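## Task

Take the mug from its current closet shelf and put it on the bottom shelf, then close the closet completely. It fails if the mug drops more than a few centimetres, is struck hard, or does not end upright, and it fails if the robot tips over or ends leaning. Nothing counts as done if only the robot is holding it in place at the end.

## Robot and tools

Robot: a Hello Robot Stretch 4, one arm only. It has an omni-wheel base, a lift running up a mast, an arm that telescopes straight out forward, a wrist with yaw, pitch and roll joints, and a two-finger gripper with bendable steel fingers. It stands about 1.6 m tall, and the base rim reaches at most 0.23 m from the base origin. Cameras: head_camera, head_left_camera, head_right_camera, wrist_camera. A loose object may sometimes get a brief push from outside.

Frames: the base frame sits on the floor under the base centre, with x forward, y left and z up. hand_pose, a point between the open fingertips, is reported in this frame and may be slightly off. The odometry frame is the base frame as it was when the scene began. base_odometry counts wheel turns, so any slip shows up as travel. Heading is positive to the left and runs from -3.142 to 3.142.

Tool execute_actions: the argument "actions" holds exactly one action, or none to just read state and images. An action may contain "base", "joints" or both, plus optional "pace" and "contact_limits". The other form is {"end_of_arm": "enable_torque"} on its own. Motions inside one action all start together.
- "base" takes one key, and each is an offset from the pose the base last reported: translate_m, metres driven straight ahead (forward positive, -2 to 2); strafe_m, metres moved sideways (left positive, -2 to 2); rotate_rad, radians turned in place (counter-clockwise from above is positive, -3.2 to 3.2).
- "joints" is one object mapping joint names to absolute targets: lift_m 0 to 1.2 m; arm_m 0 to 0.55 m of extension; wrist_yaw_rad -1.134 to 4.276 (0 forward, positive left, 3.14 folded back; above 3.4 the arm may block it); wrist_pitch_rad -1.117 to 4.259 (0 level, 1.57 pointing down); wrist_roll_rad -1.117 to 4.259 (0 puts the fingers level; positive turns clockwise when viewed from behind); gripper_m -0.038 to 0.141, the fingertip gap in metres (below 0 the fingers squeeze each other). Targets out of range get clipped and reported. Any other bad value or unknown key rejects the whole call.
- "pace": "slow", "default", "fast" or "max". The base tops out at 0.1/0.3/0.4/0.6 m/s and 1/2/3/4 rad/s respectively, and those limits come down when the lift is above 0.2.
- "contact_limits": {"arm_m": v}, where v runs from 0 (lightest) to 0.75 and defaults to 0.5.
- "cameras": a list of camera names, or "all"; [] asks for no images.
One action lasts at most 15 s. Joints or the base left out of an action may keep pushing toward the targets they had before. Once a stop is reported, any later execute_actions, wait or finished_scene calls in the same reply are skipped.

Other tools: wait(seconds 0 to 10) lets the scene run and then returns state. zoom_image(camera, region [x0,y0,x1,y1] in pixels, no more than 504 by 504) gives a closer look at the latest image. read_manual gives only licence text. finished_scene(scene 1 or 2) ends the scene for good and reports success. Make sure the result is stable before you call it.

Results: joint_positions, with done tolerances of lift/arm ±0.004 and wrist ±0.02 (pitch ±0.05). base_status and joint_status can be done, off_target, contact_stop_at_<key>, limit_stop_at_<name>, time_out or torque_fault. After a contact stop the affected part goes slack: a lift can sink, and wheels can roll. limit_stop_at_tilt means the lean is over 6 degrees, and the base, lift and arm stay slack until it lessens. limit_stop_at_own_body means a self-collision was blocked; move the joint away from the body. torque_fault means a wrist or gripper motor has gone limp, and you fix it with enable_torque. on_its_own lists what moved without a command; its "held at" values are targets. lidar_m gives 12 distances, one per 30-degree sector, running counter-clockwise from straight ahead (4th left, 7th behind, 10th right). "-" means nothing seen or nearer than 0.25 m, and glass or thin legs can be missed. wrist_depth_mm is a 7x7 grid of depths in mm (100 to 2000). turned_by_wheels and turned_by_imu disagreeing by more than 0.1 rad points to a hit or slip. base_tilt is in degrees with a fixed bias of about 1.5. motor_effort is in percent, with the peak in brackets; wheel positive means a right turn.

Gripping: command a gap smaller than the object. Squeezing harder pulls it toward the wrist. A firm grip shows as a change in gripper effort, but the gap reading does not confirm a hold. If the fingertips are stuck against a surface, raise the lift.

Tips: to unfold at the start, send lift_m 0.4 and wrist_yaw_rad 0 together. Avoid turning or driving while holding over 1 kg with arm_m above 0.2, particularly at fast paces, and avoid pushing hard with the gripper raised high, because the robot can tip. Use a low arm contact limit when pushing the closet door shut. Place the mug upright without dropping it, and release it before finishing.

Each tool is called after "Request:" in YAML: its name, and indented under it one key for each argument.

## Session

Request:
execute_actions:
  actions: []

Scene clock: 0.00 s.
base_odometry: x=+0.000 y=+0.000 heading=+0.000 (m, m, rad; odometry frame)
turned_by_wheels: +0.000 (rad since the last result)
turned_by_imu: +0.000 (rad since the last result)
base_tilt: forward=-0.9 right=+0.5 (deg)
lidar_m: 1.09 1.24 1.80 1.86 2.15 2.64 2.65 2.50 1.41 1.41 1.24 1.08
base_status: not commanded
joint_positions: lift_m=+0.292 arm_m=+0.000 wrist_yaw_rad=+3.171 wrist_pitch_rad=-0.006 wrist_roll_rad=-0.006 gripper_m=+0.057
joint_status: not commanded
motor_effort: lift_m=+19 arm_m=-1 wrist_yaw_rad=+1 wrist_pitch_rad=-7 wrist_roll_rad=-1 gripper_m=-2 wheel_0=+0 wheel_1=+0 wheel_2=+0 (%)
hand_pose: x=-0.1204 y=+0.0788 z=+0.4719 quat_wxyz=(-0.015, +0.003, -0.003, +1.000) (m; base frame)
wrist_depth_mm: - 138 - - - - - / - 120 156 - - - - / - 116 147 - - - - / - 131 187 - - - - / 136 - - - - - - / 1661 1808 213 1863 210 1808 1756 / 1078 1205 1182 668 1118 1205 1182
pictures: head_camera, head_left_camera, head_right_camera, wrist_camera
Images, in order (width x height): head_camera 420x560, head_left_camera 420x672, head_right_camera 420x672, wrist_camera 616x392.

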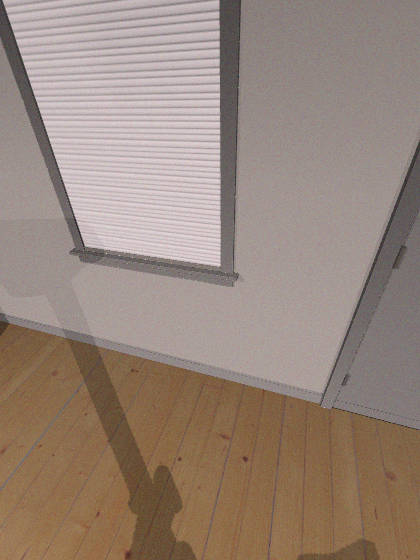

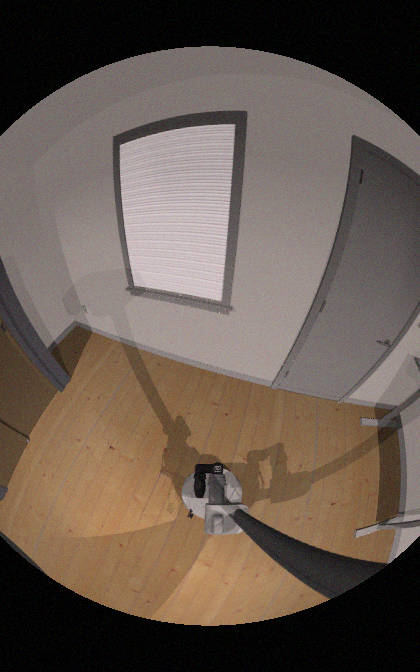

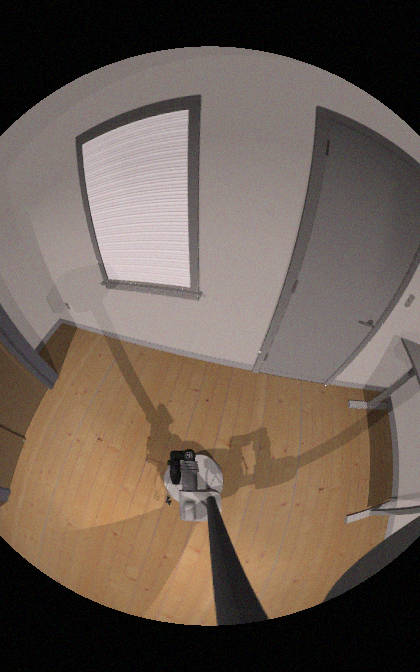

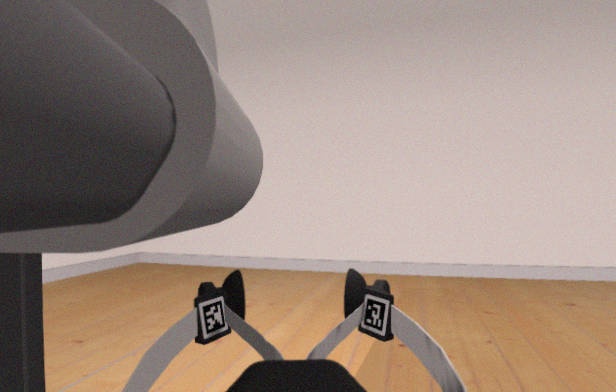

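Request:
execute_actions:
  actions:
    - {"base":{"rotate_rad":1.28},"joints":{"lift_m":0.4,"wrist_yaw_rad":0,"gripper_m":-0.01}}
  cameras: ["head_camera"]

Request:
execute_actions:
  actions:
    - {"base":{"translate_m":1.0},"joints":{"lift_m":0.8},"pace":"fast"}
  cameras: ["head_camera","wrist_camera","head_left_camera"]

Scene clock: 5.20 s.
base_odometry: x=+0.000 y=+0.000 heading=+1.279 (m, m, rad; odometry frame)
turned_by_wheels: +1.279 (rad since the last result)
turned_by_imu: +1.286 (rad since the last result)
base_tilt: forward=-0.8 right=+0.5 (deg)
lidar_m: 1.78 1.91 2.74 2.61 2.73 1.52 1.42 1.47 1.14 1.09 1.12 1.52
base_status: done
joint_positions: lift_m=+0.400 arm_m=+0.000 wrist_yaw_rad=+0.001 wrist_pitch_rad=-0.006 wrist_roll_rad=-0.006 gripper_m=-0.010
joint_status: all done
motor_effort: lift_m=+22(24) arm_m=+0(0) wrist_yaw_rad=-1(5) wrist_pitch_rad=-8(8) wrist_roll_rad=-1(0) gripper_m=-10(9) wheel_0=-4(11) wheel_1=-4(13) wheel_2=-4(14) (%)
hand_pose: x=+0.4591 y=-0.0873 z=+0.5796 quat_wxyz=(+1.000, -0.003, -0.003, +0.000) (m; base frame)
wrist_depth_mm: 1618 1618 1661 1576 - 1921 1397 / 1576 1618 1708 1618 - 1983 1397 / 1576 1661 1708 1618 - - 1397 / 1576 1618 1618 1661 - - 1397 / 1576 1618 1661 1661 - 1983 1430 / 1537 1576 1661 201 - 1808 1397 / 1464 1397 1205 820 1229 1464 1281
pictures: head_camera
Images, in order (width x height): head_camera 420x560.

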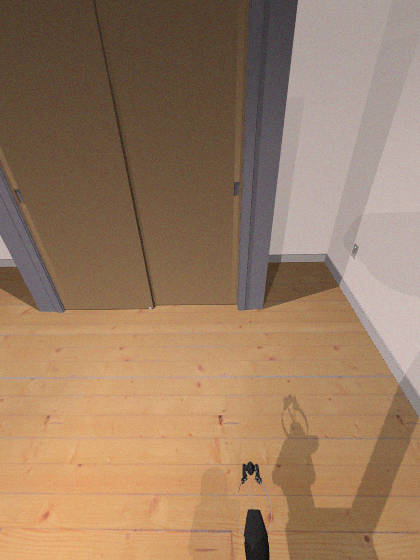

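Scene clock: 9.00 s.
base_odometry: x=+0.287 y=+0.958 heading=+1.280 (m, m, rad; odometry frame)
turned_by_wheels: +0.001 (rad since the last result)
turned_by_imu: -0.001 (rad since the last result)
base_tilt: forward=-1.0 right=+0.5 (deg)
lidar_m: 0.79 0.88 1.18 2.65 2.74 3.31 2.82 1.60 1.09 1.03 1.14 0.83
base_status: done
joint_positions: lift_m=+0.800 arm_m=+0.000 wrist_yaw_rad=+0.000 wrist_pitch_rad=-0.006 wrist_roll_rad=-0.006 gripper_m=-0.010
joint_status: all done
motor_effort: lift_m=+21(23) arm_m=+0(0) wrist_yaw_rad=-1(1) wrist_pitch_rad=-7(9) wrist_roll_rad=+0(1) gripper_m=-9(8) wheel_0=+4(9) wheel_1=+5(11) wheel_2=+0(15) (%)
hand_pose: x=+0.4590 y=-0.0874 z=+0.9797 quat_wxyz=(+1.000, -0.003, -0.003, +0.000) (m; base frame)
wrist_depth_mm: 640 640 654 668 597 1397 1366 / 640 647 654 661 609 1397 1366 / 640 647 654 661 609 1397 1366 / 634 647 654 654 609 1366 1397 / 640 634 654 661 609 1366 1397 / 634 640 640 202 603 1366 1397 / 634 640 640 384 585 1397 1366
pictures: head_camera, head_left_camera, wrist_camera
Images, in order (width x height): head_camera 420x560, head_left_camera 420x672, wrist_camera 616x392.

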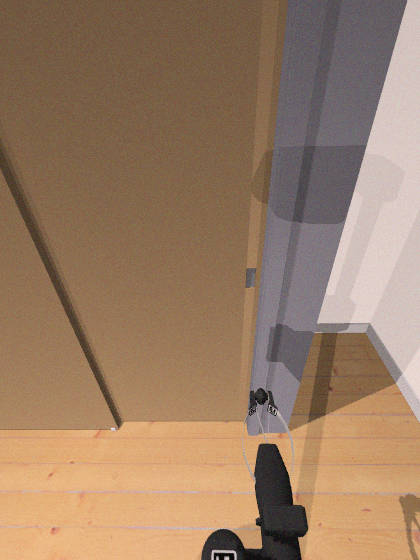

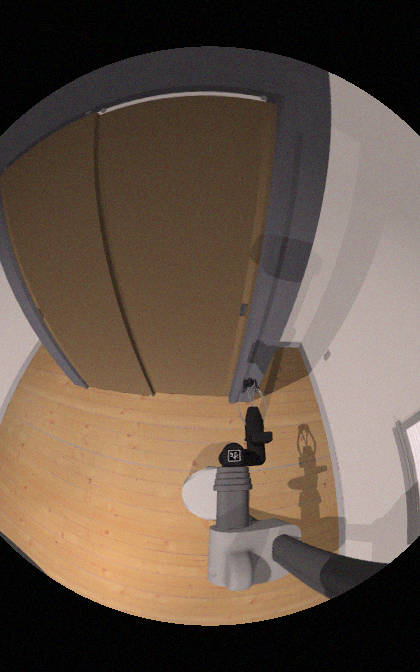

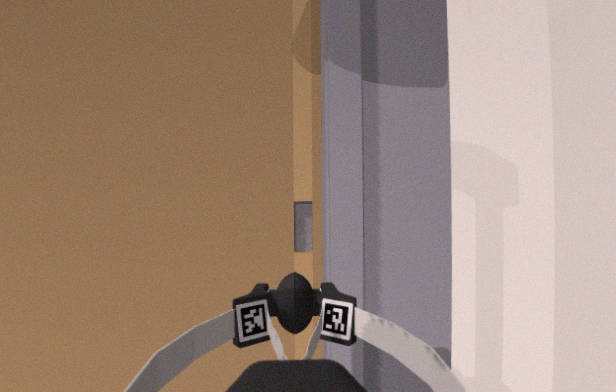

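Request:
execute_actions:
  actions:
    - {"base":{"rotate_rad":0.012},"joints":{"lift_m":0.82,"arm_m":0.36,"wrist_roll_rad":1.571}}
  cameras: ["head_camera","wrist_camera"]

Scene clock: 13.23 s.
base_odometry: x=+0.287 y=+0.958 heading=+1.291 (m, m, rad; odometry frame)
turned_by_wheels: +0.011 (rad since the last result)
turned_by_imu: +0.011 (rad since the last result)
base_tilt: forward=-0.9 right=+0.6 (deg)
lidar_m: 0.79 0.89 1.15 2.65 2.74 3.33 3.23 1.57 1.11 1.04 1.12 0.83
base_status: done
joint_positions: lift_m=+0.820 arm_m=+0.359 wrist_yaw_rad=+0.000 wrist_pitch_rad=-0.006 wrist_roll_rad=+1.571 gripper_m=-0.010
joint_status: all done
motor_effort: lift_m=+22(22) arm_m=+7(10) wrist_yaw_rad=+0(1) wrist_pitch_rad=-8(8) wrist_roll_rad=+1(6) gripper_m=-9(10) wheel_0=-2(3) wheel_1=-2(4) wheel_2=-5(4) (%)
hand_pose: x=+0.8181 y=-0.0874 z=+0.9996 quat_wxyz=(+0.707, +0.707, -0.002, +0.002) (m; base frame)
wrist_depth_mm: 229 230 233 236 238 241 244 / 228 229 231 235 237 240 243 / 213 216 217 220 222 225 226 / 227 229 232 234 234 237 241 / 286 289 291 306 300 303 304 / 285 290 289 200 297 300 303 / 285 286 290 239 294 300 303
pictures: head_camera, wrist_camera
Images, in order (width x height): head_camera 420x560, wrist_camera 616x392.

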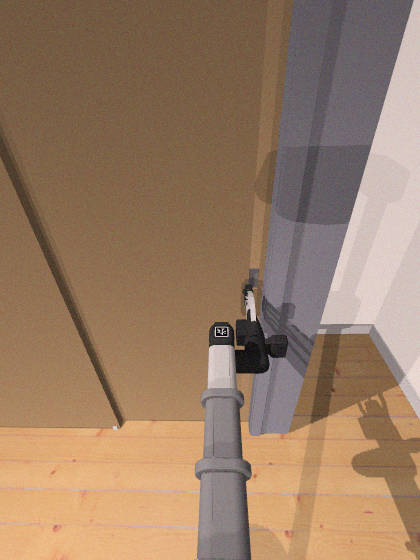

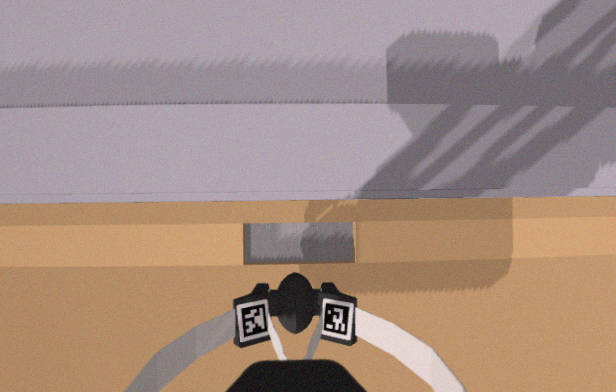

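Request:
execute_actions:
  actions:
    - {"base":{"strafe_m":-0.028},"joints":{"arm_m":0.39}}
  cameras: ["wrist_camera"]

Request:
execute_actions:
  actions:
    - {"joints":{"arm_m":0.432},"pace":"slow","contact_limits":{"arm_m":0.12}}
  cameras: ["wrist_camera"]

Request:
execute_actions:
  actions:
    - {"base":{"strafe_m":0.2},"pace":"slow"}
  cameras: ["head_camera","wrist_camera"]

Scene clock: 17.37 s.
base_odometry: x=+0.314 y=+0.950 heading=+1.291 (m, m, rad; odometry frame)
turned_by_wheels: +0.000 (rad since the last result)
turned_by_imu: -0.001 (rad since the last result)
base_tilt: forward=-1.0 right=+0.4 (deg)
lidar_m: 0.79 0.90 1.17 2.66 2.77 3.34 3.24 1.55 1.05 1.01 1.10 0.80
base_status: done
joint_positions: lift_m=+0.820 arm_m=+0.389 wrist_yaw_rad=+0.000 wrist_pitch_rad=-0.006 wrist_roll_rad=+1.571 gripper_m=-0.010
joint_status: all done
motor_effort: lift_m=+22(22) arm_m=+7(6) wrist_yaw_rad=+0(0) wrist_pitch_rad=-6(7) wrist_roll_rad=+1(1) gripper_m=-7(9) wheel_0=+2(12) wheel_1=-2(11) wheel_2=+0(6) (%)
hand_pose: x=+0.8481 y=-0.0874 z=+0.9996 quat_wxyz=(+0.707, +0.707, -0.002, +0.002) (m; base frame)
wrist_depth_mm: 199 200 202 206 208 211 211 / 198 200 202 204 207 208 211 / 196 199 201 203 205 208 211 / 183 185 187 189 191 193 195 / 196 198 262 264 267 271 273 / 256 259 260 201 267 270 273 / 255 257 259 224 265 270 271
pictures: wrist_camera
Images, in order (width x height): wrist_camera 616x392.

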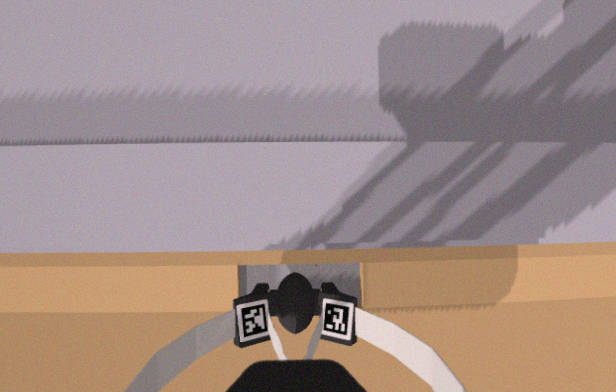

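Scene clock: 18.93 s.
base_odometry: x=+0.314 y=+0.950 heading=+1.291 (m, m, rad; odometry frame)
turned_by_wheels: +0.000 (rad since the last result)
turned_by_imu: +0.000 (rad since the last result)
base_tilt: forward=-1.0 right=+0.4 (deg)
lidar_m: 0.77 0.90 1.16 2.66 2.80 3.35 3.21 1.51 1.07 1.01 1.09 0.81
base_status: not commanded
joint_positions: lift_m=+0.820 arm_m=+0.431 wrist_yaw_rad=+0.000 wrist_pitch_rad=-0.006 wrist_roll_rad=+1.571 gripper_m=-0.010
joint_status: all done
motor_effort: lift_m=+22(22) arm_m=+8(9) wrist_yaw_rad=-1(1) wrist_pitch_rad=-8(6) wrist_roll_rad=+1(1) gripper_m=-8(10) wheel_0=+3(2) wheel_1=-3(2) wheel_2=+0(0) (%)
contact_limits: arm_m 0.12
hand_pose: x=+0.8900 y=-0.0873 z=+0.9996 quat_wxyz=(+0.707, +0.707, -0.002, +0.002) (m; base frame)
wrist_depth_mm: 157 159 161 162 165 167 167 / 157 158 160 162 163 166 167 / 143 144 146 147 149 151 152 / 142 144 145 147 148 150 152 / 142 144 145 147 162 164 230 / 216 219 220 204 227 229 230 / 216 218 220 204 224 229 230
pictures: wrist_camera
Images, in order (width x height): wrist_camera 616x392.

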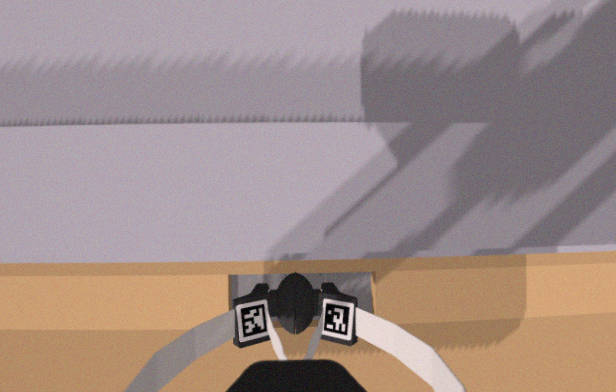

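Scene clock: 22.10 s.
base_odometry: x=+0.122 y=+1.005 heading=+1.290 (m, m, rad; odometry frame)
turned_by_wheels: -0.001 (rad since the last result)
turned_by_imu: -0.003 (rad since the last result)
base_tilt: forward=-1.0 right=+0.5 (deg)
lidar_m: 0.84 0.89 1.19 2.46 2.57 3.35 3.22 1.74 1.25 1.18 1.32 0.83
base_status: done
joint_positions: lift_m=+0.820 arm_m=+0.431 wrist_yaw_rad=-0.007 wrist_pitch_rad=-0.006 wrist_roll_rad=+1.571 gripper_m=-0.010
joint_status: not commanded
on_its_own: wrist_yaw_rad is at rest, and its effort (+21) is outside its rest range (-13 to +13)
motor_effort: lift_m=+22(22) arm_m=+7(8) wrist_yaw_rad=+21(36) wrist_pitch_rad=-7(8) wrist_roll_rad=+1(1) gripper_m=-7(10) wheel_0=-12(22) wheel_1=+2(7) wheel_2=-4(7) (%)
hand_pose: x=+0.8895 y=-0.0895 z=+0.9996 quat_wxyz=(+0.707, +0.707, -0.005, -0.001) (m; base frame)
wrist_depth_mm: 530 539 504 535 539 554 549 / 627 750 661 788 661 809 683 / 647 904 683 904 723 917 715 / 661 891 676 917 723 917 732 / 217 220 224 235 229 230 233 / 217 220 220 205 227 229 230 / 216 218 219 223 224 229 230
pictures: head_camera, wrist_camera
Images, in order (width x height): head_camera 420x560, wrist_camera 616x392.

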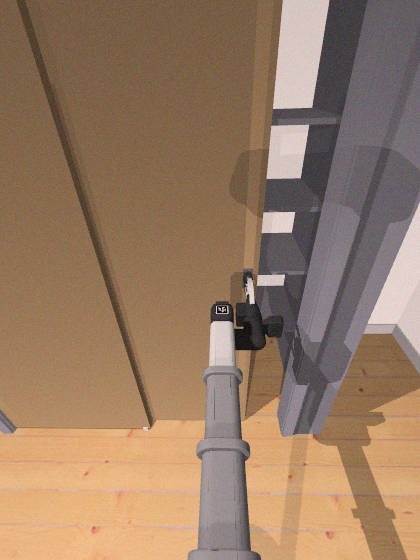

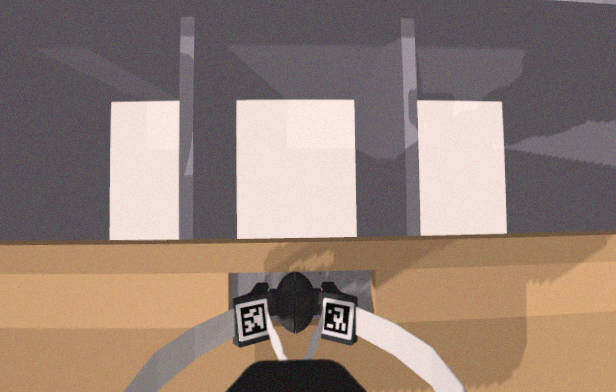

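Request:
execute_actions:
  actions:
    - {"base":{"strafe_m":0.39},"pace":"slow"}
  cameras: ["head_camera","wrist_camera","head_right_camera"]

Scene clock: 28.87 s.
base_odometry: x=-0.252 y=+1.114 heading=+1.289 (m, m, rad; odometry frame)
turned_by_wheels: -0.001 (rad since the last result)
turned_by_imu: -0.003 (rad since the last result)
base_tilt: forward=-0.9 right=+0.4 (deg)
lidar_m: 0.79 0.85 1.10 2.03 2.18 2.97 3.23 2.35 1.68 1.60 1.15 1.06
base_status: done
joint_positions: lift_m=+0.820 arm_m=+0.431 wrist_yaw_rad=-0.010 wrist_pitch_rad=-0.006 wrist_roll_rad=+1.571 gripper_m=-0.010
joint_status: not commanded
on_its_own: wrist_yaw_rad is at rest, and its effort (+30) is outside its rest range (-13 to +13)
motor_effort: lift_m=+22(22) arm_m=+7(7) wrist_yaw_rad=+30(33) wrist_pitch_rad=-9(8) wrist_roll_rad=+1(1) gripper_m=-6(9) wheel_0=-11(19) wheel_1=+5(6) wheel_2=-3(3) (%)
hand_pose: x=+0.8892 y=-0.0903 z=+0.9996 quat_wxyz=(+0.707, +0.707, -0.006, -0.002) (m; base frame)
wrist_depth_mm: 647 917 691 917 707 931 707 / 654 891 683 931 707 946 715 / 647 878 676 917 723 931 715 / 647 891 683 917 732 904 723 / 218 220 222 235 228 229 230 / 215 218 219 208 224 228 229 / 214 216 218 174 223 227 228
pictures: head_camera, head_right_camera, wrist_camera
Images, in order (width x height): head_camera 420x560, head_right_camera 420x672, wrist_camera 616x392.

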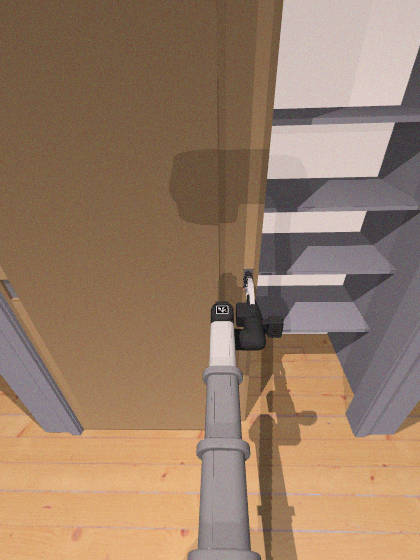

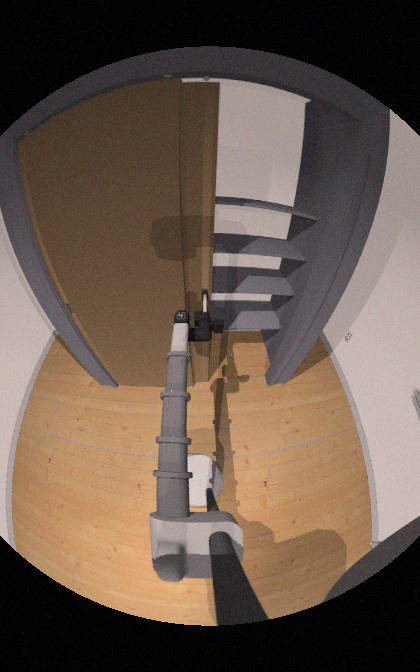

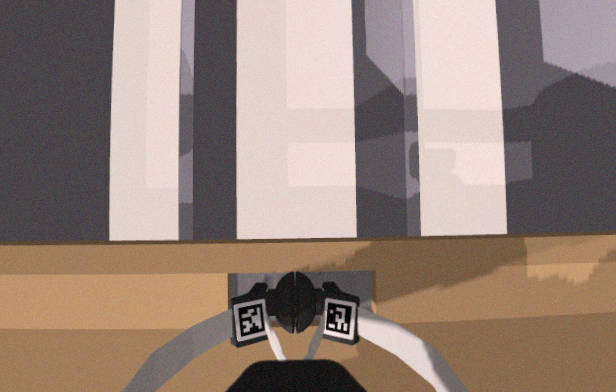

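Request:
execute_actions:
  actions:
    - {"base":{"strafe_m":-0.596},"pace":"slow"}
  cameras: ["head_camera","wrist_camera"]

Scene clock: 37.50 s.
base_odometry: x=+0.320 y=+0.949 heading=+1.290 (m, m, rad; odometry frame)
turned_by_wheels: +0.001 (rad since the last result)
turned_by_imu: +0.003 (rad since the last result)
base_tilt: forward=-1.0 right=+0.4 (deg)
lidar_m: 0.79 0.88 1.18 2.66 2.79 3.34 3.22 1.51 1.06 1.01 1.09 0.83
base_status: done
joint_positions: lift_m=+0.820 arm_m=+0.431 wrist_yaw_rad=+0.007 wrist_pitch_rad=-0.006 wrist_roll_rad=+1.571 gripper_m=-0.010
joint_status: not commanded
on_its_own: wrist_yaw_rad is at rest, and its effort (-20) is outside its rest range (-13 to +13)
motor_effort: lift_m=+21(22) arm_m=+7(7) wrist_yaw_rad=-20(29) wrist_pitch_rad=-6(9) wrist_roll_rad=+1(1) gripper_m=-7(7) wheel_0=+15(26) wheel_1=-1(9) wheel_2=-1(4) (%)
hand_pose: x=+0.8907 y=-0.0854 z=+0.9997 quat_wxyz=(+0.707, +0.707, +0.000, +0.005) (m; base frame)
wrist_depth_mm: 154 156 158 159 162 163 165 / 155 156 158 159 161 163 164 / 141 142 144 145 147 148 150 / 140 142 143 145 146 148 149 / 141 142 143 145 147 148 229 / 216 219 220 206 226 229 229 / 216 217 220 183 224 229 230
pictures: head_camera, wrist_camera
Images, in order (width x height): head_camera 420x560, wrist_camera 616x392.

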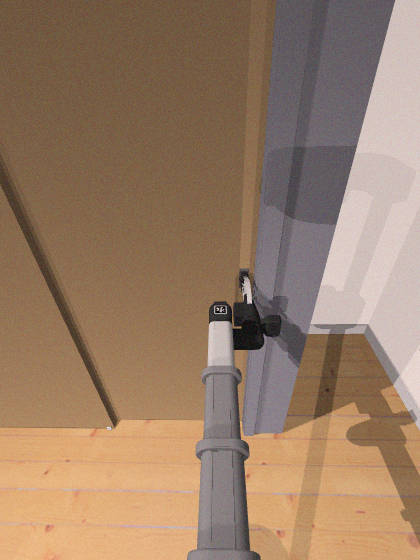

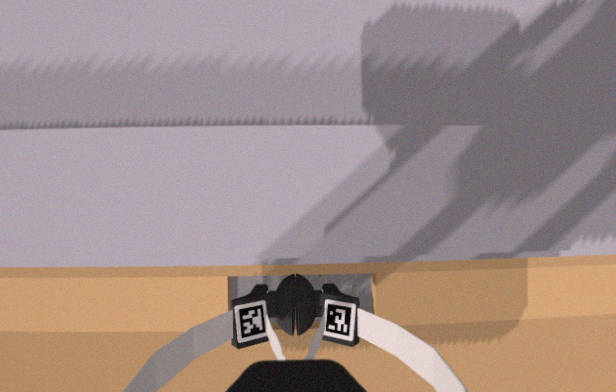

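Closed.

Request:
execute_actions:
  actions:
    - {"joints":{"arm_m":0.3},"pace":"fast"}
  cameras: []

Request:
execute_actions:
  actions:
    - {"base":{"strafe_m":1.36},"pace":"fast"}
  cameras: ["head_camera","wrist_camera"]

Scene clock: 40.67 s.
base_odometry: x=+0.320 y=+0.949 heading=+1.289 (m, m, rad; odometry frame)
turned_by_wheels: -0.001 (rad since the last result)
turned_by_imu: -0.002 (rad since the last result)
base_tilt: forward=-0.9 right=+0.4 (deg)
lidar_m: 0.80 0.90 1.17 2.67 2.78 3.35 3.22 1.54 1.05 1.00 1.09 0.84
base_status: not commanded
joint_positions: lift_m=+0.820 arm_m=+0.301 wrist_yaw_rad=+0.000 wrist_pitch_rad=-0.006 wrist_roll_rad=+1.571 gripper_m=-0.010
joint_status: all done
motor_effort: lift_m=+22(22) arm_m=-7(8) wrist_yaw_rad=+0(23) wrist_pitch_rad=-9(8) wrist_roll_rad=+1(1) gripper_m=-7(9) wheel_0=+3(15) wheel_1=-2(2) wheel_2=+0(1) (%)
hand_pose: x=+0.7607 y=-0.0874 z=+0.9996 quat_wxyz=(+0.707, +0.707, -0.002, +0.002) (m; base frame)
wrist_depth_mm: 285 289 291 296 297 301 304 / 283 286 290 294 297 300 301 / 281 286 290 293 296 298 303 / 267 272 274 278 281 282 285 / 340 340 347 349 349 355 362 / 342 343 345 200 353 357 362 / 338 340 343 266 349 359 359
pictures: none
No camera images: the call's "cameras" was empty. Leave "cameras" out to get every camera's image.

Scene clock: 45.37 s.
base_odometry: x=-0.986 y=+1.326 heading=+1.289 (m, m, rad; odometry frame)
turned_by_wheels: +0.000 (rad since the last result)
turned_by_imu: +0.004 (rad since the last result)
base_tilt: forward=-0.9 right=+0.4 (deg)
lidar_m: 0.77 1.62 1.36 1.30 1.38 1.91 3.21 2.66 2.50 2.38 1.26 0.85
base_status: done
joint_positions: lift_m=+0.820 arm_m=+0.301 wrist_yaw_rad=+0.000 wrist_pitch_rad=-0.006 wrist_roll_rad=+1.571 gripper_m=-0.010
joint_status: not commanded
motor_effort: lift_m=+21(22) arm_m=-7(7) wrist_yaw_rad=+1(0) wrist_pitch_rad=-9(9) wrist_roll_rad=+1(1) gripper_m=-10(8) wheel_0=-1(14) wheel_1=+4(13) wheel_2=+0(1) (%)
hand_pose: x=+0.7607 y=-0.0874 z=+0.9996 quat_wxyz=(+0.707, +0.707, -0.002, +0.002) (m; base frame)
wrist_depth_mm: 300 301 306 307 310 317 319 / 297 301 304 307 310 314 317 / 297 300 304 307 310 314 317 / 297 300 303 309 309 314 315 / 297 298 301 304 307 312 314 / 294 298 298 200 307 312 314 / 293 297 289 245 290 310 312
pictures: head_camera, wrist_camera
Images, in order (width x height): head_camera 420x560, wrist_camera 616x392.

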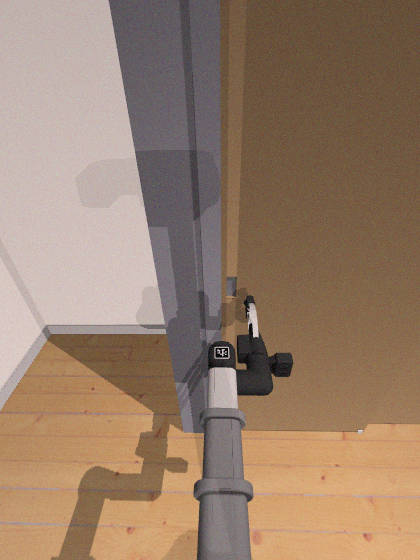

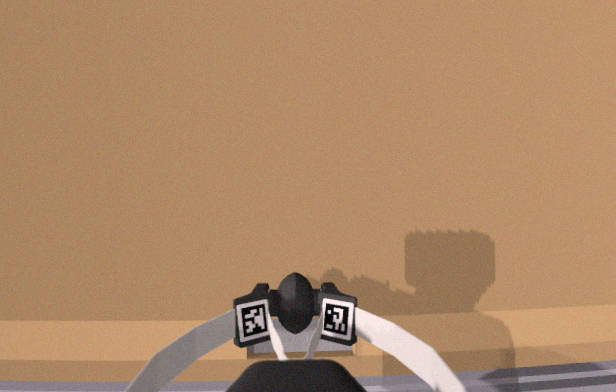

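Request:
execute_actions:
  actions:
    - {"base":{"strafe_m":0.054},"joints":{"arm_m":0.342}}
  cameras: ["wrist_camera"]

Request:
execute_actions:
  actions:
    - {"joints":{"arm_m":0.384},"pace":"slow","contact_limits":{"arm_m":0.12}}
  cameras: ["wrist_camera"]

Scene clock: 48.47 s.
base_odometry: x=-1.038 y=+1.341 heading=+1.290 (m, m, rad; odometry frame)
turned_by_wheels: +0.000 (rad since the last result)
turned_by_imu: +0.000 (rad since the last result)
base_tilt: forward=-1.0 right=+0.6 (deg)
lidar_m: 0.78 1.57 1.32 1.23 1.30 1.82 3.22 2.63 2.52 2.43 1.21 0.85
base_status: done
joint_positions: lift_m=+0.820 arm_m=+0.341 wrist_yaw_rad=+0.000 wrist_pitch_rad=-0.006 wrist_roll_rad=+1.571 gripper_m=-0.010
joint_status: all done
motor_effort: lift_m=+22(22) arm_m=+7(8) wrist_yaw_rad=+0(1) wrist_pitch_rad=-6(9) wrist_roll_rad=+1(1) gripper_m=-10(8) wheel_0=-2(10) wheel_1=+4(13) wheel_2=+0(1) (%)
hand_pose: x=+0.8001 y=-0.0874 z=+0.9996 quat_wxyz=(+0.707, +0.707, -0.002, +0.002) (m; base frame)
wrist_depth_mm: 260 264 265 270 272 274 278 / 259 263 265 268 271 274 277 / 258 262 265 267 270 273 273 / 258 260 263 267 270 272 276 / 257 259 262 266 268 271 273 / 256 259 260 201 268 272 272 / 229 229 229 209 235 240 240
pictures: wrist_camera
Images, in order (width x height): wrist_camera 616x392.

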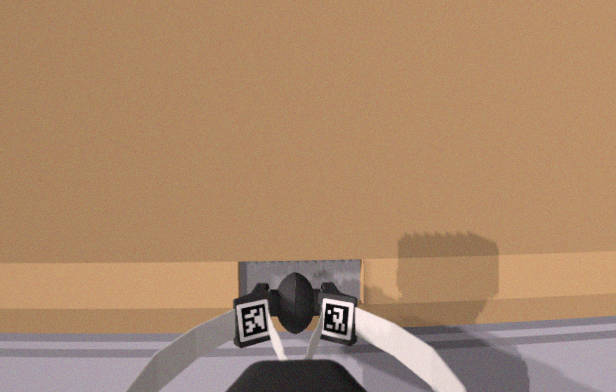

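Scene clock: 50.03 s.
base_odometry: x=-1.038 y=+1.341 heading=+1.290 (m, m, rad; odometry frame)
turned_by_wheels: +0.000 (rad since the last result)
turned_by_imu: +0.000 (rad since the last result)
base_tilt: forward=-0.8 right=+0.5 (deg)
lidar_m: 0.76 1.57 1.32 1.24 1.29 1.81 3.23 2.63 2.56 2.43 1.25 0.84
base_status: not commanded
joint_positions: lift_m=+0.820 arm_m=+0.383 wrist_yaw_rad=-0.001 wrist_pitch_rad=-0.006 wrist_roll_rad=+1.571 gripper_m=-0.010
joint_status: all done
motor_effort: lift_m=+22(22) arm_m=+8(7) wrist_yaw_rad=+5(5) wrist_pitch_rad=-9(8) wrist_roll_rad=+1(1) gripper_m=-7(10) wheel_0=-1(1) wheel_1=+3(3) wheel_2=+0(0) (%)
contact_limits: arm_m 0.12
hand_pose: x=+0.8419 y=-0.0878 z=+0.9996 quat_wxyz=(+0.707, +0.707, -0.002, +0.001) (m; base frame)
wrist_depth_mm: 221 224 225 229 231 234 236 / 220 222 224 227 230 233 236 / 220 222 224 226 229 232 234 / 220 220 224 226 229 231 234 / 217 220 222 225 228 229 233 / 216 220 221 204 228 229 230 / 211 211 195 198 193 214 213
pictures: wrist_camera
Images, in order (width x height): wrist_camera 616x392.

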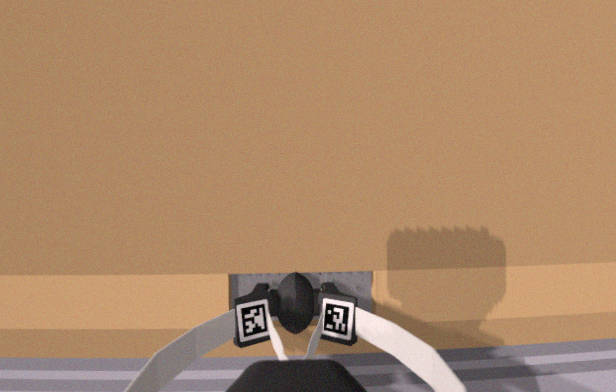

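Request:
execute_actions:
  actions:
    - {"base":{"strafe_m":-0.55},"joints":{"arm_m":0.386},"pace":"slow"}
  cameras: ["head_camera","wrist_camera","head_left_camera"]

Scene clock: 58.97 s.
base_odometry: x=-0.509 y=+1.189 heading=+1.290 (m, m, rad; odometry frame)
turned_by_wheels: +0.000 (rad since the last result)
turned_by_imu: +0.000 (rad since the last result)
base_tilt: forward=-1.0 right=+0.3 (deg)
lidar_m: 0.81 0.94 1.90 1.77 1.88 2.57 3.23 2.65 1.97 1.88 1.22 0.85
base_status: done
joint_positions: lift_m=+0.820 arm_m=+0.384 wrist_yaw_rad=-0.001 wrist_pitch_rad=-0.006 wrist_roll_rad=+1.571 gripper_m=-0.010
joint_status: all done
motor_effort: lift_m=+22(22) arm_m=+9(9) wrist_yaw_rad=+3(12) wrist_pitch_rad=-6(9) wrist_roll_rad=+1(1) gripper_m=-8(11) wheel_0=+7(19) wheel_1=-2(6) wheel_2=+0(5) (%)
hand_pose: x=+0.8436 y=-0.0877 z=+0.9997 quat_wxyz=(+0.707, +0.707, -0.002, +0.002) (m; base frame)
wrist_depth_mm: 217 221 222 226 229 230 233 / 217 220 223 225 228 230 233 / 217 219 222 224 227 229 231 / 216 218 220 224 226 229 231 / 216 219 220 223 226 227 230 / 214 217 219 209 225 229 230 / 382 218 221 173 223 904 707
pictures: head_camera, head_left_camera, wrist_camera
Images, in order (width x height): head_camera 420x560, head_left_camera 420x672, wrist_camera 616x392.

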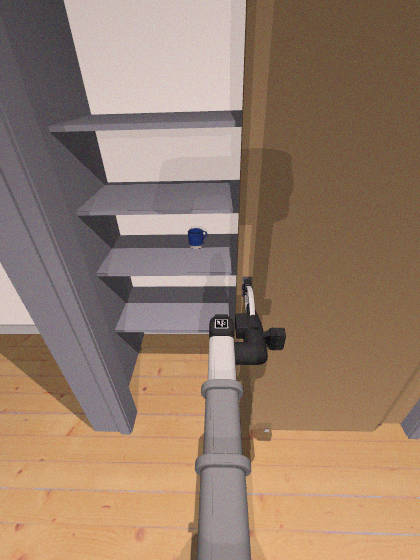

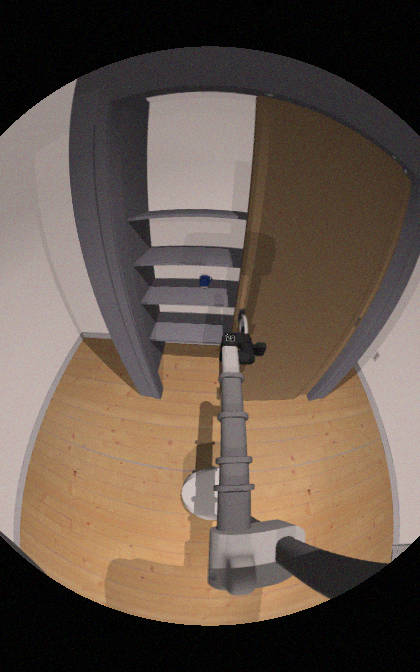

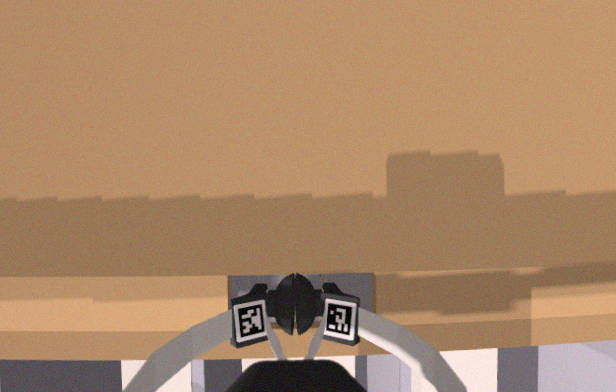

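Request:
execute_actions:
  actions:
    - {"joints":{"arm_m":0.3},"pace":"fast"}
  cameras: []

Request:
execute_actions:
  actions:
    - {"base":{"strafe_m":0.2},"joints":{"arm_m":0.15,"wrist_roll_rad":0,"gripper_m":0.14,"lift_m":0.74}}
  cameras: []

Request:
execute_actions:
  actions:
    - {"base":{"translate_m":0.45}}
  cameras: ["head_camera","wrist_camera"]

Scene clock: 63.80 s.
base_odometry: x=-0.509 y=+1.189 heading=+1.290 (m, m, rad; odometry frame)
turned_by_wheels: +0.000 (rad since the last result)
turned_by_imu: -0.001 (rad since the last result)
base_tilt: forward=-0.9 right=+0.5 (deg)
lidar_m: 0.80 0.94 1.88 1.77 1.89 2.58 3.24 2.61 1.96 1.87 1.22 0.85
base_status: not commanded
joint_positions: lift_m=+0.820 arm_m=+0.301 wrist_yaw_rad=+0.000 wrist_pitch_rad=-0.006 wrist_roll_rad=+1.571 gripper_m=-0.010
joint_status: all done
motor_effort: lift_m=+21(21) arm_m=-7(6) wrist_yaw_rad=+0(4) wrist_pitch_rad=-8(8) wrist_roll_rad=+1(1) gripper_m=-10(7) wheel_0=+4(8) wheel_1=-2(3) wheel_2=+0(0) (%)
hand_pose: x=+0.7606 y=-0.0874 z=+0.9996 quat_wxyz=(+0.707, +0.707, -0.002, +0.002) (m; base frame)
wrist_depth_mm: 296 300 304 307 307 312 319 / 298 300 303 303 309 314 315 / 296 298 303 306 307 314 314 / 296 298 301 303 307 310 312 / 294 297 300 304 306 309 312 / 293 296 298 201 306 310 654 / 668 831 634 603 621 976 715
pictures: none
No camera images: the call's "cameras" was empty. Leave "cameras" out to get every camera's image.

Scene clock: 66.23 s.
base_odometry: x=-0.701 y=+1.244 heading=+1.290 (m, m, rad; odometry frame)
turned_by_wheels: +0.000 (rad since the last result)
turned_by_imu: +0.000 (rad since the last result)
base_tilt: forward=-0.9 right=+0.4 (deg)
lidar_m: 1.11 0.86 1.69 1.59 1.69 2.33 3.24 2.63 2.14 2.07 1.19 0.85
base_status: done
joint_positions: lift_m=+0.740 arm_m=+0.151 wrist_yaw_rad=+0.000 wrist_pitch_rad=-0.005 wrist_roll_rad=+0.001 gripper_m=+0.140
joint_status: all done
motor_effort: lift_m=+17(20) arm_m=-7(7) wrist_yaw_rad=+0(0) wrist_pitch_rad=-8(8) wrist_roll_rad=-2(6) gripper_m=-1(6) wheel_0=-3(12) wheel_1=+3(14) wheel_2=+0(5) (%)
hand_pose: x=+0.6107 y=-0.0874 z=+0.9200 quat_wxyz=(+1.000, +0.000, -0.003, +0.000) (m; base frame)
wrist_depth_mm: 699 960 960 976 917 466 466 / 707 1098 1205 1182 1205 466 466 / 699 946 1138 1160 976 466 469 / 707 1060 1182 1205 1182 462 466 / 707 917 976 991 946 466 469 / 707 210 1160 1182 477 459 466 / 627 931 1160 152 1078 462 466
pictures: none
No camera images: the call's "cameras" was empty. Leave "cameras" out to get every camera's image.

Scene clock: 69.23 s.
base_odometry: x=-0.577 y=+1.677 heading=+1.290 (m, m, rad; odometry frame)
turned_by_wheels: +0.000 (rad since the last result)
turned_by_imu: +0.000 (rad since the last result)
base_tilt: forward=-0.9 right=+0.4 (deg)
lidar_m: 0.67 0.45 0.54 1.59 1.68 2.35 3.74 2.99 2.17 1.45 0.54 0.44
base_status: done
joint_positions: lift_m=+0.740 arm_m=+0.151 wrist_yaw_rad=+0.000 wrist_pitch_rad=-0.005 wrist_roll_rad=+0.001 gripper_m=+0.140
joint_status: not commanded
motor_effort: lift_m=+16(17) arm_m=-7(7) wrist_yaw_rad=+1(0) wrist_pitch_rad=-7(7) wrist_roll_rad=-2(2) gripper_m=+0(1) wheel_0=+4(8) wheel_1=+4(9) wheel_2=-2(11) (%)
hand_pose: x=+0.6106 y=-0.0874 z=+0.9200 quat_wxyz=(+1.000, +0.000, -0.003, +0.000) (m; base frame)
wrist_depth_mm: 315 322 336 340 343 336 336 / 449 459 469 477 484 480 477 / 676 723 715 732 750 750 759 / 699 723 723 732 741 750 759 / 683 723 715 676 750 750 759 / 466 210 466 466 375 404 436 / 314 314 327 152 347 325 334
pictures: head_camera, wrist_camera
Images, in order (width x height): head_camera 420x560, wrist_camera 616x392.

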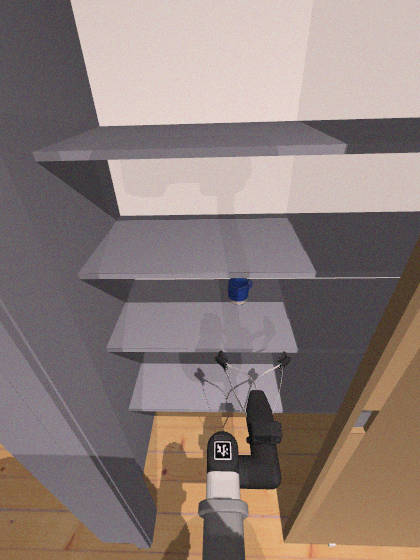

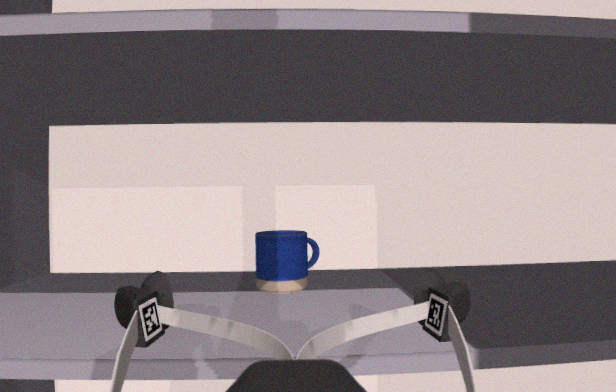

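Request:
execute_actions:
  actions:
    - {"base":{"strafe_m":0.1},"joints":{"arm_m":0.44,"wrist_yaw_rad":-0.3,"lift_m":0.722},"contact_limits":{"arm_m":0.15}}
  cameras: ["head_camera","wrist_camera"]

Scene clock: 75.17 s.
base_odometry: x=-0.673 y=+1.704 heading=+1.290 (m, m, rad; odometry frame)
turned_by_wheels: +0.000 (rad since the last result)
turned_by_imu: +0.000 (rad since the last result)
base_tilt: forward=-0.8 right=+0.3 (deg)
lidar_m: 0.66 0.39 0.49 1.48 1.57 2.20 3.75 3.11 2.29 1.33 0.52 0.51
base_status: done
joint_positions: lift_m=+0.722 arm_m=+0.439 wrist_yaw_rad=-0.300 wrist_pitch_rad=-0.006 wrist_roll_rad=+0.001 gripper_m=+0.140
joint_status: all done
motor_effort: lift_m=+17(15) arm_m=+7(7) wrist_yaw_rad=+0(4) wrist_pitch_rad=-8(9) wrist_roll_rad=-2(2) gripper_m=+0(1) wheel_0=-3(13) wheel_1=+3(14) wheel_2=+0(2) (%)
contact_limits: arm_m 0.15
hand_pose: x=+0.8594 y=-0.1687 z=+0.9021 quat_wxyz=(+0.989, +0.000, -0.003, -0.149) (m; base frame)
wrist_depth_mm: 351 359 355 357 359 368 366 / 394 430 455 496 535 544 535 / 397 424 459 496 544 603 661 / 397 424 462 492 544 597 661 / 394 424 442 488 539 585 654 / 382 211 281 327 325 347 379 / 266 260 262 152 259 253 266
pictures: head_camera, wrist_camera
Images, in order (width x height): head_camera 420x560, wrist_camera 616x392.

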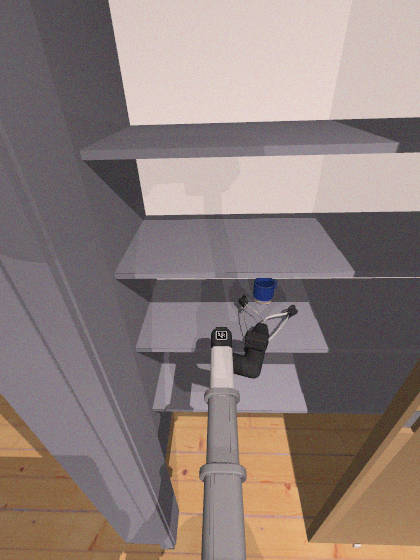

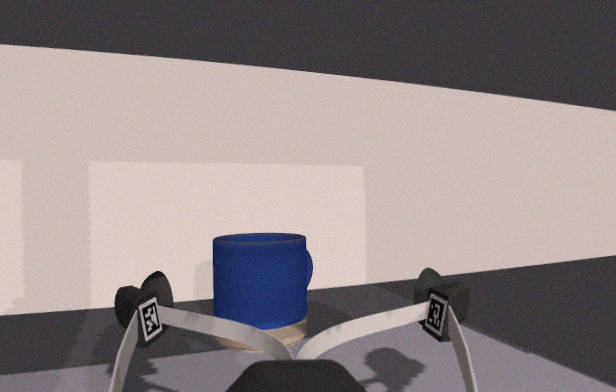

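Request:
execute_actions:
  actions:
    - {"joints":{"arm_m":0.54},"contact_limits":{"arm_m":0.15}}
  cameras: ["wrist_camera"]

Request:
execute_actions:
  actions:
    - {"joints":{"gripper_m":0.03}}
  cameras: ["wrist_camera"]

Request:
execute_actions:
  actions:
    - {"joints":{"lift_m":0.747},"pace":"slow"}
  cameras: ["wrist_camera"]

Scene clock: 79.93 s.
base_odometry: x=-0.673 y=+1.704 heading=+1.290 (m, m, rad; odometry frame)
turned_by_wheels: +0.000 (rad since the last result)
turned_by_imu: -0.001 (rad since the last result)
base_tilt: forward=-0.8 right=+0.4 (deg)
lidar_m: 0.67 0.37 0.49 1.49 1.60 2.18 3.75 3.12 2.26 1.33 0.52 0.49
base_status: not commanded
joint_positions: lift_m=+0.722 arm_m=+0.539 wrist_yaw_rad=-0.300 wrist_pitch_rad=-0.006 wrist_roll_rad=+0.001 gripper_m=+0.140
joint_status: all done
motor_effort: lift_m=+17(17) arm_m=+7(7) wrist_yaw_rad=+0(1) wrist_pitch_rad=-9(6) wrist_roll_rad=-2(2) gripper_m=+1(2) wheel_0=-2(3) wheel_1=+3(3) wheel_2=+0(0) (%)
contact_limits: arm_m 0.15
hand_pose: x=+0.9594 y=-0.1688 z=+0.9021 quat_wxyz=(+0.989, +0.000, -0.003, -0.149) (m; base frame)
wrist_depth_mm: 310 330 353 357 359 370 366 / 312 336 362 392 427 466 504 / 312 336 362 387 430 473 521 / 312 332 359 389 427 473 517 / 309 332 353 255 424 469 521 / 309 211 194 187 215 347 379 / 266 259 243 153 256 253 265
pictures: wrist_camera
Images, in order (width x height): wrist_camera 616x392.

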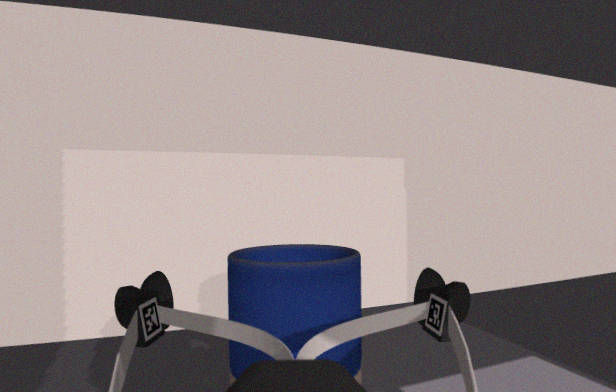

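Scene clock: 82.03 s.
base_odometry: x=-0.673 y=+1.704 heading=+1.290 (m, m, rad; odometry frame)
turned_by_wheels: +0.000 (rad since the last result)
turned_by_imu: +0.000 (rad since the last result)
base_tilt: forward=-0.9 right=+0.4 (deg)
lidar_m: 0.66 0.39 0.53 1.49 1.57 2.19 3.74 3.12 2.25 1.37 0.52 0.48
base_status: not commanded
joint_positions: lift_m=+0.722 arm_m=+0.539 wrist_yaw_rad=-0.300 wrist_pitch_rad=-0.006 wrist_roll_rad=+0.000 gripper_m=+0.031
joint_status: all done
motor_effort: lift_m=+16(17) arm_m=+7(7) wrist_yaw_rad=+0(1) wrist_pitch_rad=-9(8) wrist_roll_rad=-1(2) gripper_m=-24(21) wheel_0=-2(3) wheel_1=+3(4) wheel_2=+0(0) (%)
hand_pose: x=+0.9594 y=-0.1688 z=+0.9021 quat_wxyz=(+0.989, +0.000, -0.003, -0.149) (m; base frame)
wrist_depth_mm: 312 334 353 359 359 368 366 / 314 334 359 394 430 469 504 / 310 334 359 392 430 473 517 / 310 336 362 392 427 473 521 / 310 332 353 246 424 477 521 / 309 329 183 171 189 387 379 / 266 241 185 170 242 238 265
pictures: wrist_camera
Images, in order (width x height): wrist_camera 616x392.

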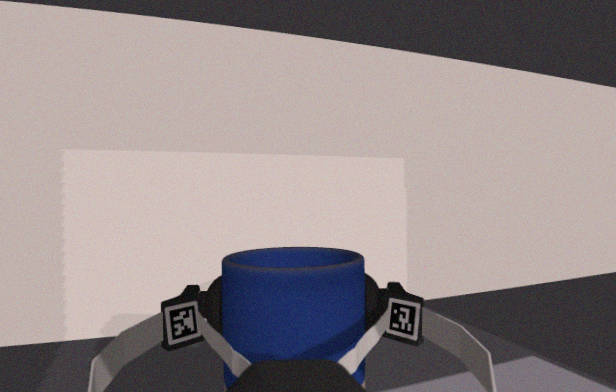

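Scene clock: 83.03 s.
base_odometry: x=-0.673 y=+1.704 heading=+1.290 (m, m, rad; odometry frame)
turned_by_wheels: +0.000 (rad since the last result)
turned_by_imu: +0.000 (rad since the last result)
base_tilt: forward=-0.9 right=+0.5 (deg)
lidar_m: 0.66 0.39 0.52 1.48 1.58 2.17 3.78 3.12 2.24 1.36 0.54 0.51
base_status: not commanded
joint_positions: lift_m=+0.747 arm_m=+0.539 wrist_yaw_rad=-0.300 wrist_pitch_rad=-0.002 wrist_roll_rad=+0.000 gripper_m=+0.031
joint_status: all done
motor_effort: lift_m=+23(24) arm_m=+7(7) wrist_yaw_rad=+1(0) wrist_pitch_rad=-17(18) wrist_roll_rad=-1(1) gripper_m=-22(21) wheel_0=-3(3) wheel_1=+3(3) wheel_2=+0(0) (%)
hand_pose: x=+0.9594 y=-0.1688 z=+0.9255 quat_wxyz=(+0.989, +0.000, -0.001, -0.149) (m; base frame)
wrist_depth_mm: 303 317 310 312 312 324 322 / 312 332 359 389 421 462 473 / 310 332 359 394 427 469 517 / 310 332 359 389 427 469 521 / 310 334 351 245 427 466 521 / 309 329 183 171 189 449 439 / 304 287 183 170 286 282 303
pictures: wrist_camera
Images, in order (width x height): wrist_camera 616x392.

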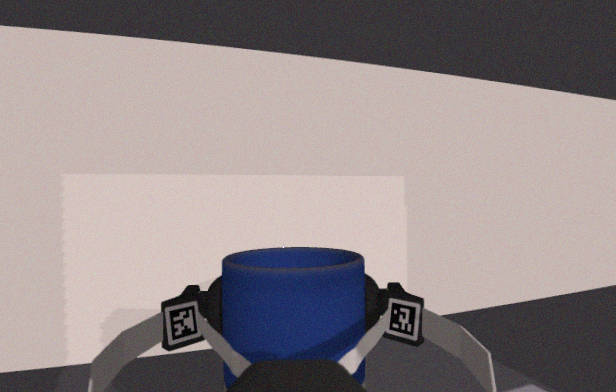

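Request:
execute_actions:
  actions:
    - {"joints":{"arm_m":0.14}}
  cameras: ["wrist_camera"]

Request:
execute_actions:
  actions:
    - {"joints":{"lift_m":0.442}}
  cameras: ["head_camera","wrist_camera"]

Scene clock: 87.53 s.
base_odometry: x=-0.673 y=+1.704 heading=+1.290 (m, m, rad; odometry frame)
turned_by_wheels: +0.000 (rad since the last result)
turned_by_imu: -0.001 (rad since the last result)
base_tilt: forward=-0.9 right=+0.4 (deg)
lidar_m: 0.67 0.38 0.53 1.49 1.60 2.18 3.75 3.13 2.28 1.35 0.49 0.51
base_status: not commanded
joint_positions: lift_m=+0.747 arm_m=+0.141 wrist_yaw_rad=-0.300 wrist_pitch_rad=-0.002 wrist_roll_rad=+0.000 gripper_m=+0.031
joint_status: all done
motor_effort: lift_m=+23(23) arm_m=-7(8) wrist_yaw_rad=+1(1) wrist_pitch_rad=-17(18) wrist_roll_rad=-1(1) gripper_m=-19(20) wheel_0=-2(2) wheel_1=+3(3) wheel_2=+0(0) (%)
hand_pose: x=+0.5619 y=-0.1688 z=+0.9255 quat_wxyz=(+0.989, +0.000, -0.001, -0.150) (m; base frame)
wrist_depth_mm: 310 336 732 809 878 976 976 / 439 449 466 469 469 521 585 / 647 691 750 798 866 976 946 / 654 699 759 809 904 991 1098 / 647 707 732 245 866 904 891 / 473 477 183 171 189 508 564 / 319 320 183 170 891 946 1098
pictures: wrist_camera
Images, in order (width x height): wrist_camera 616x392.

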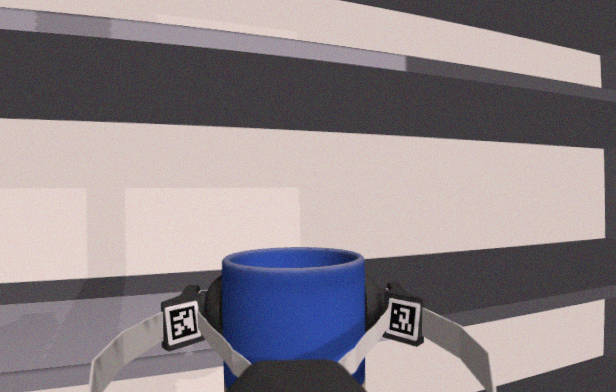

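Scene clock: 89.83 s.
base_odometry: x=-0.673 y=+1.704 heading=+1.290 (m, m, rad; odometry frame)
turned_by_wheels: +0.000 (rad since the last result)
turned_by_imu: +0.000 (rad since the last result)
base_tilt: forward=-1.0 right=+0.5 (deg)
lidar_m: 0.67 0.40 0.52 1.49 1.59 2.16 3.77 3.12 2.27 1.36 0.53 0.51
base_status: not commanded
joint_positions: lift_m=+0.442 arm_m=+0.141 wrist_yaw_rad=-0.300 wrist_pitch_rad=-0.002 wrist_roll_rad=+0.000 gripper_m=+0.031
joint_status: all done
motor_effort: lift_m=+17(21) arm_m=-7(7) wrist_yaw_rad=+0(1) wrist_pitch_rad=-17(18) wrist_roll_rad=-1(2) gripper_m=-21(21) wheel_0=-2(3) wheel_1=+4(3) wheel_2=+0(0) (%)
hand_pose: x=+0.5619 y=-0.1688 z=+0.6210 quat_wxyz=(+0.989, +0.000, -0.001, -0.150) (m; base frame)
wrist_depth_mm: 310 336 732 820 904 976 991 / 436 452 459 469 469 525 580 / 647 683 741 809 891 960 960 / 647 691 759 842 891 991 1098 / 647 707 741 245 904 1008 1078 / 647 683 183 171 190 699 691 / 492 442 183 170 442 469 530
pictures: head_camera, wrist_camera
Images, in order (width x height): head_camera 420x560, wrist_camera 616x392.

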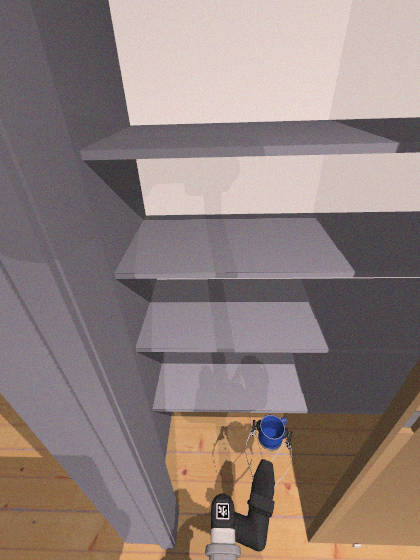

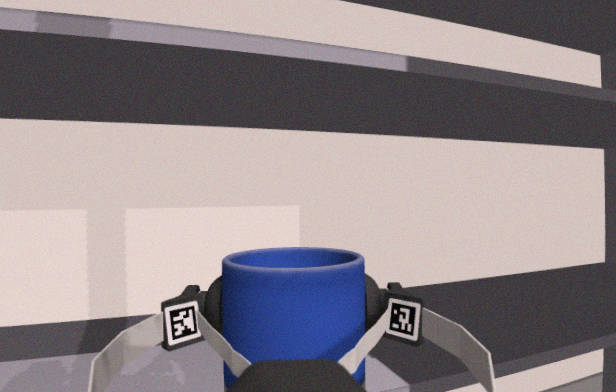

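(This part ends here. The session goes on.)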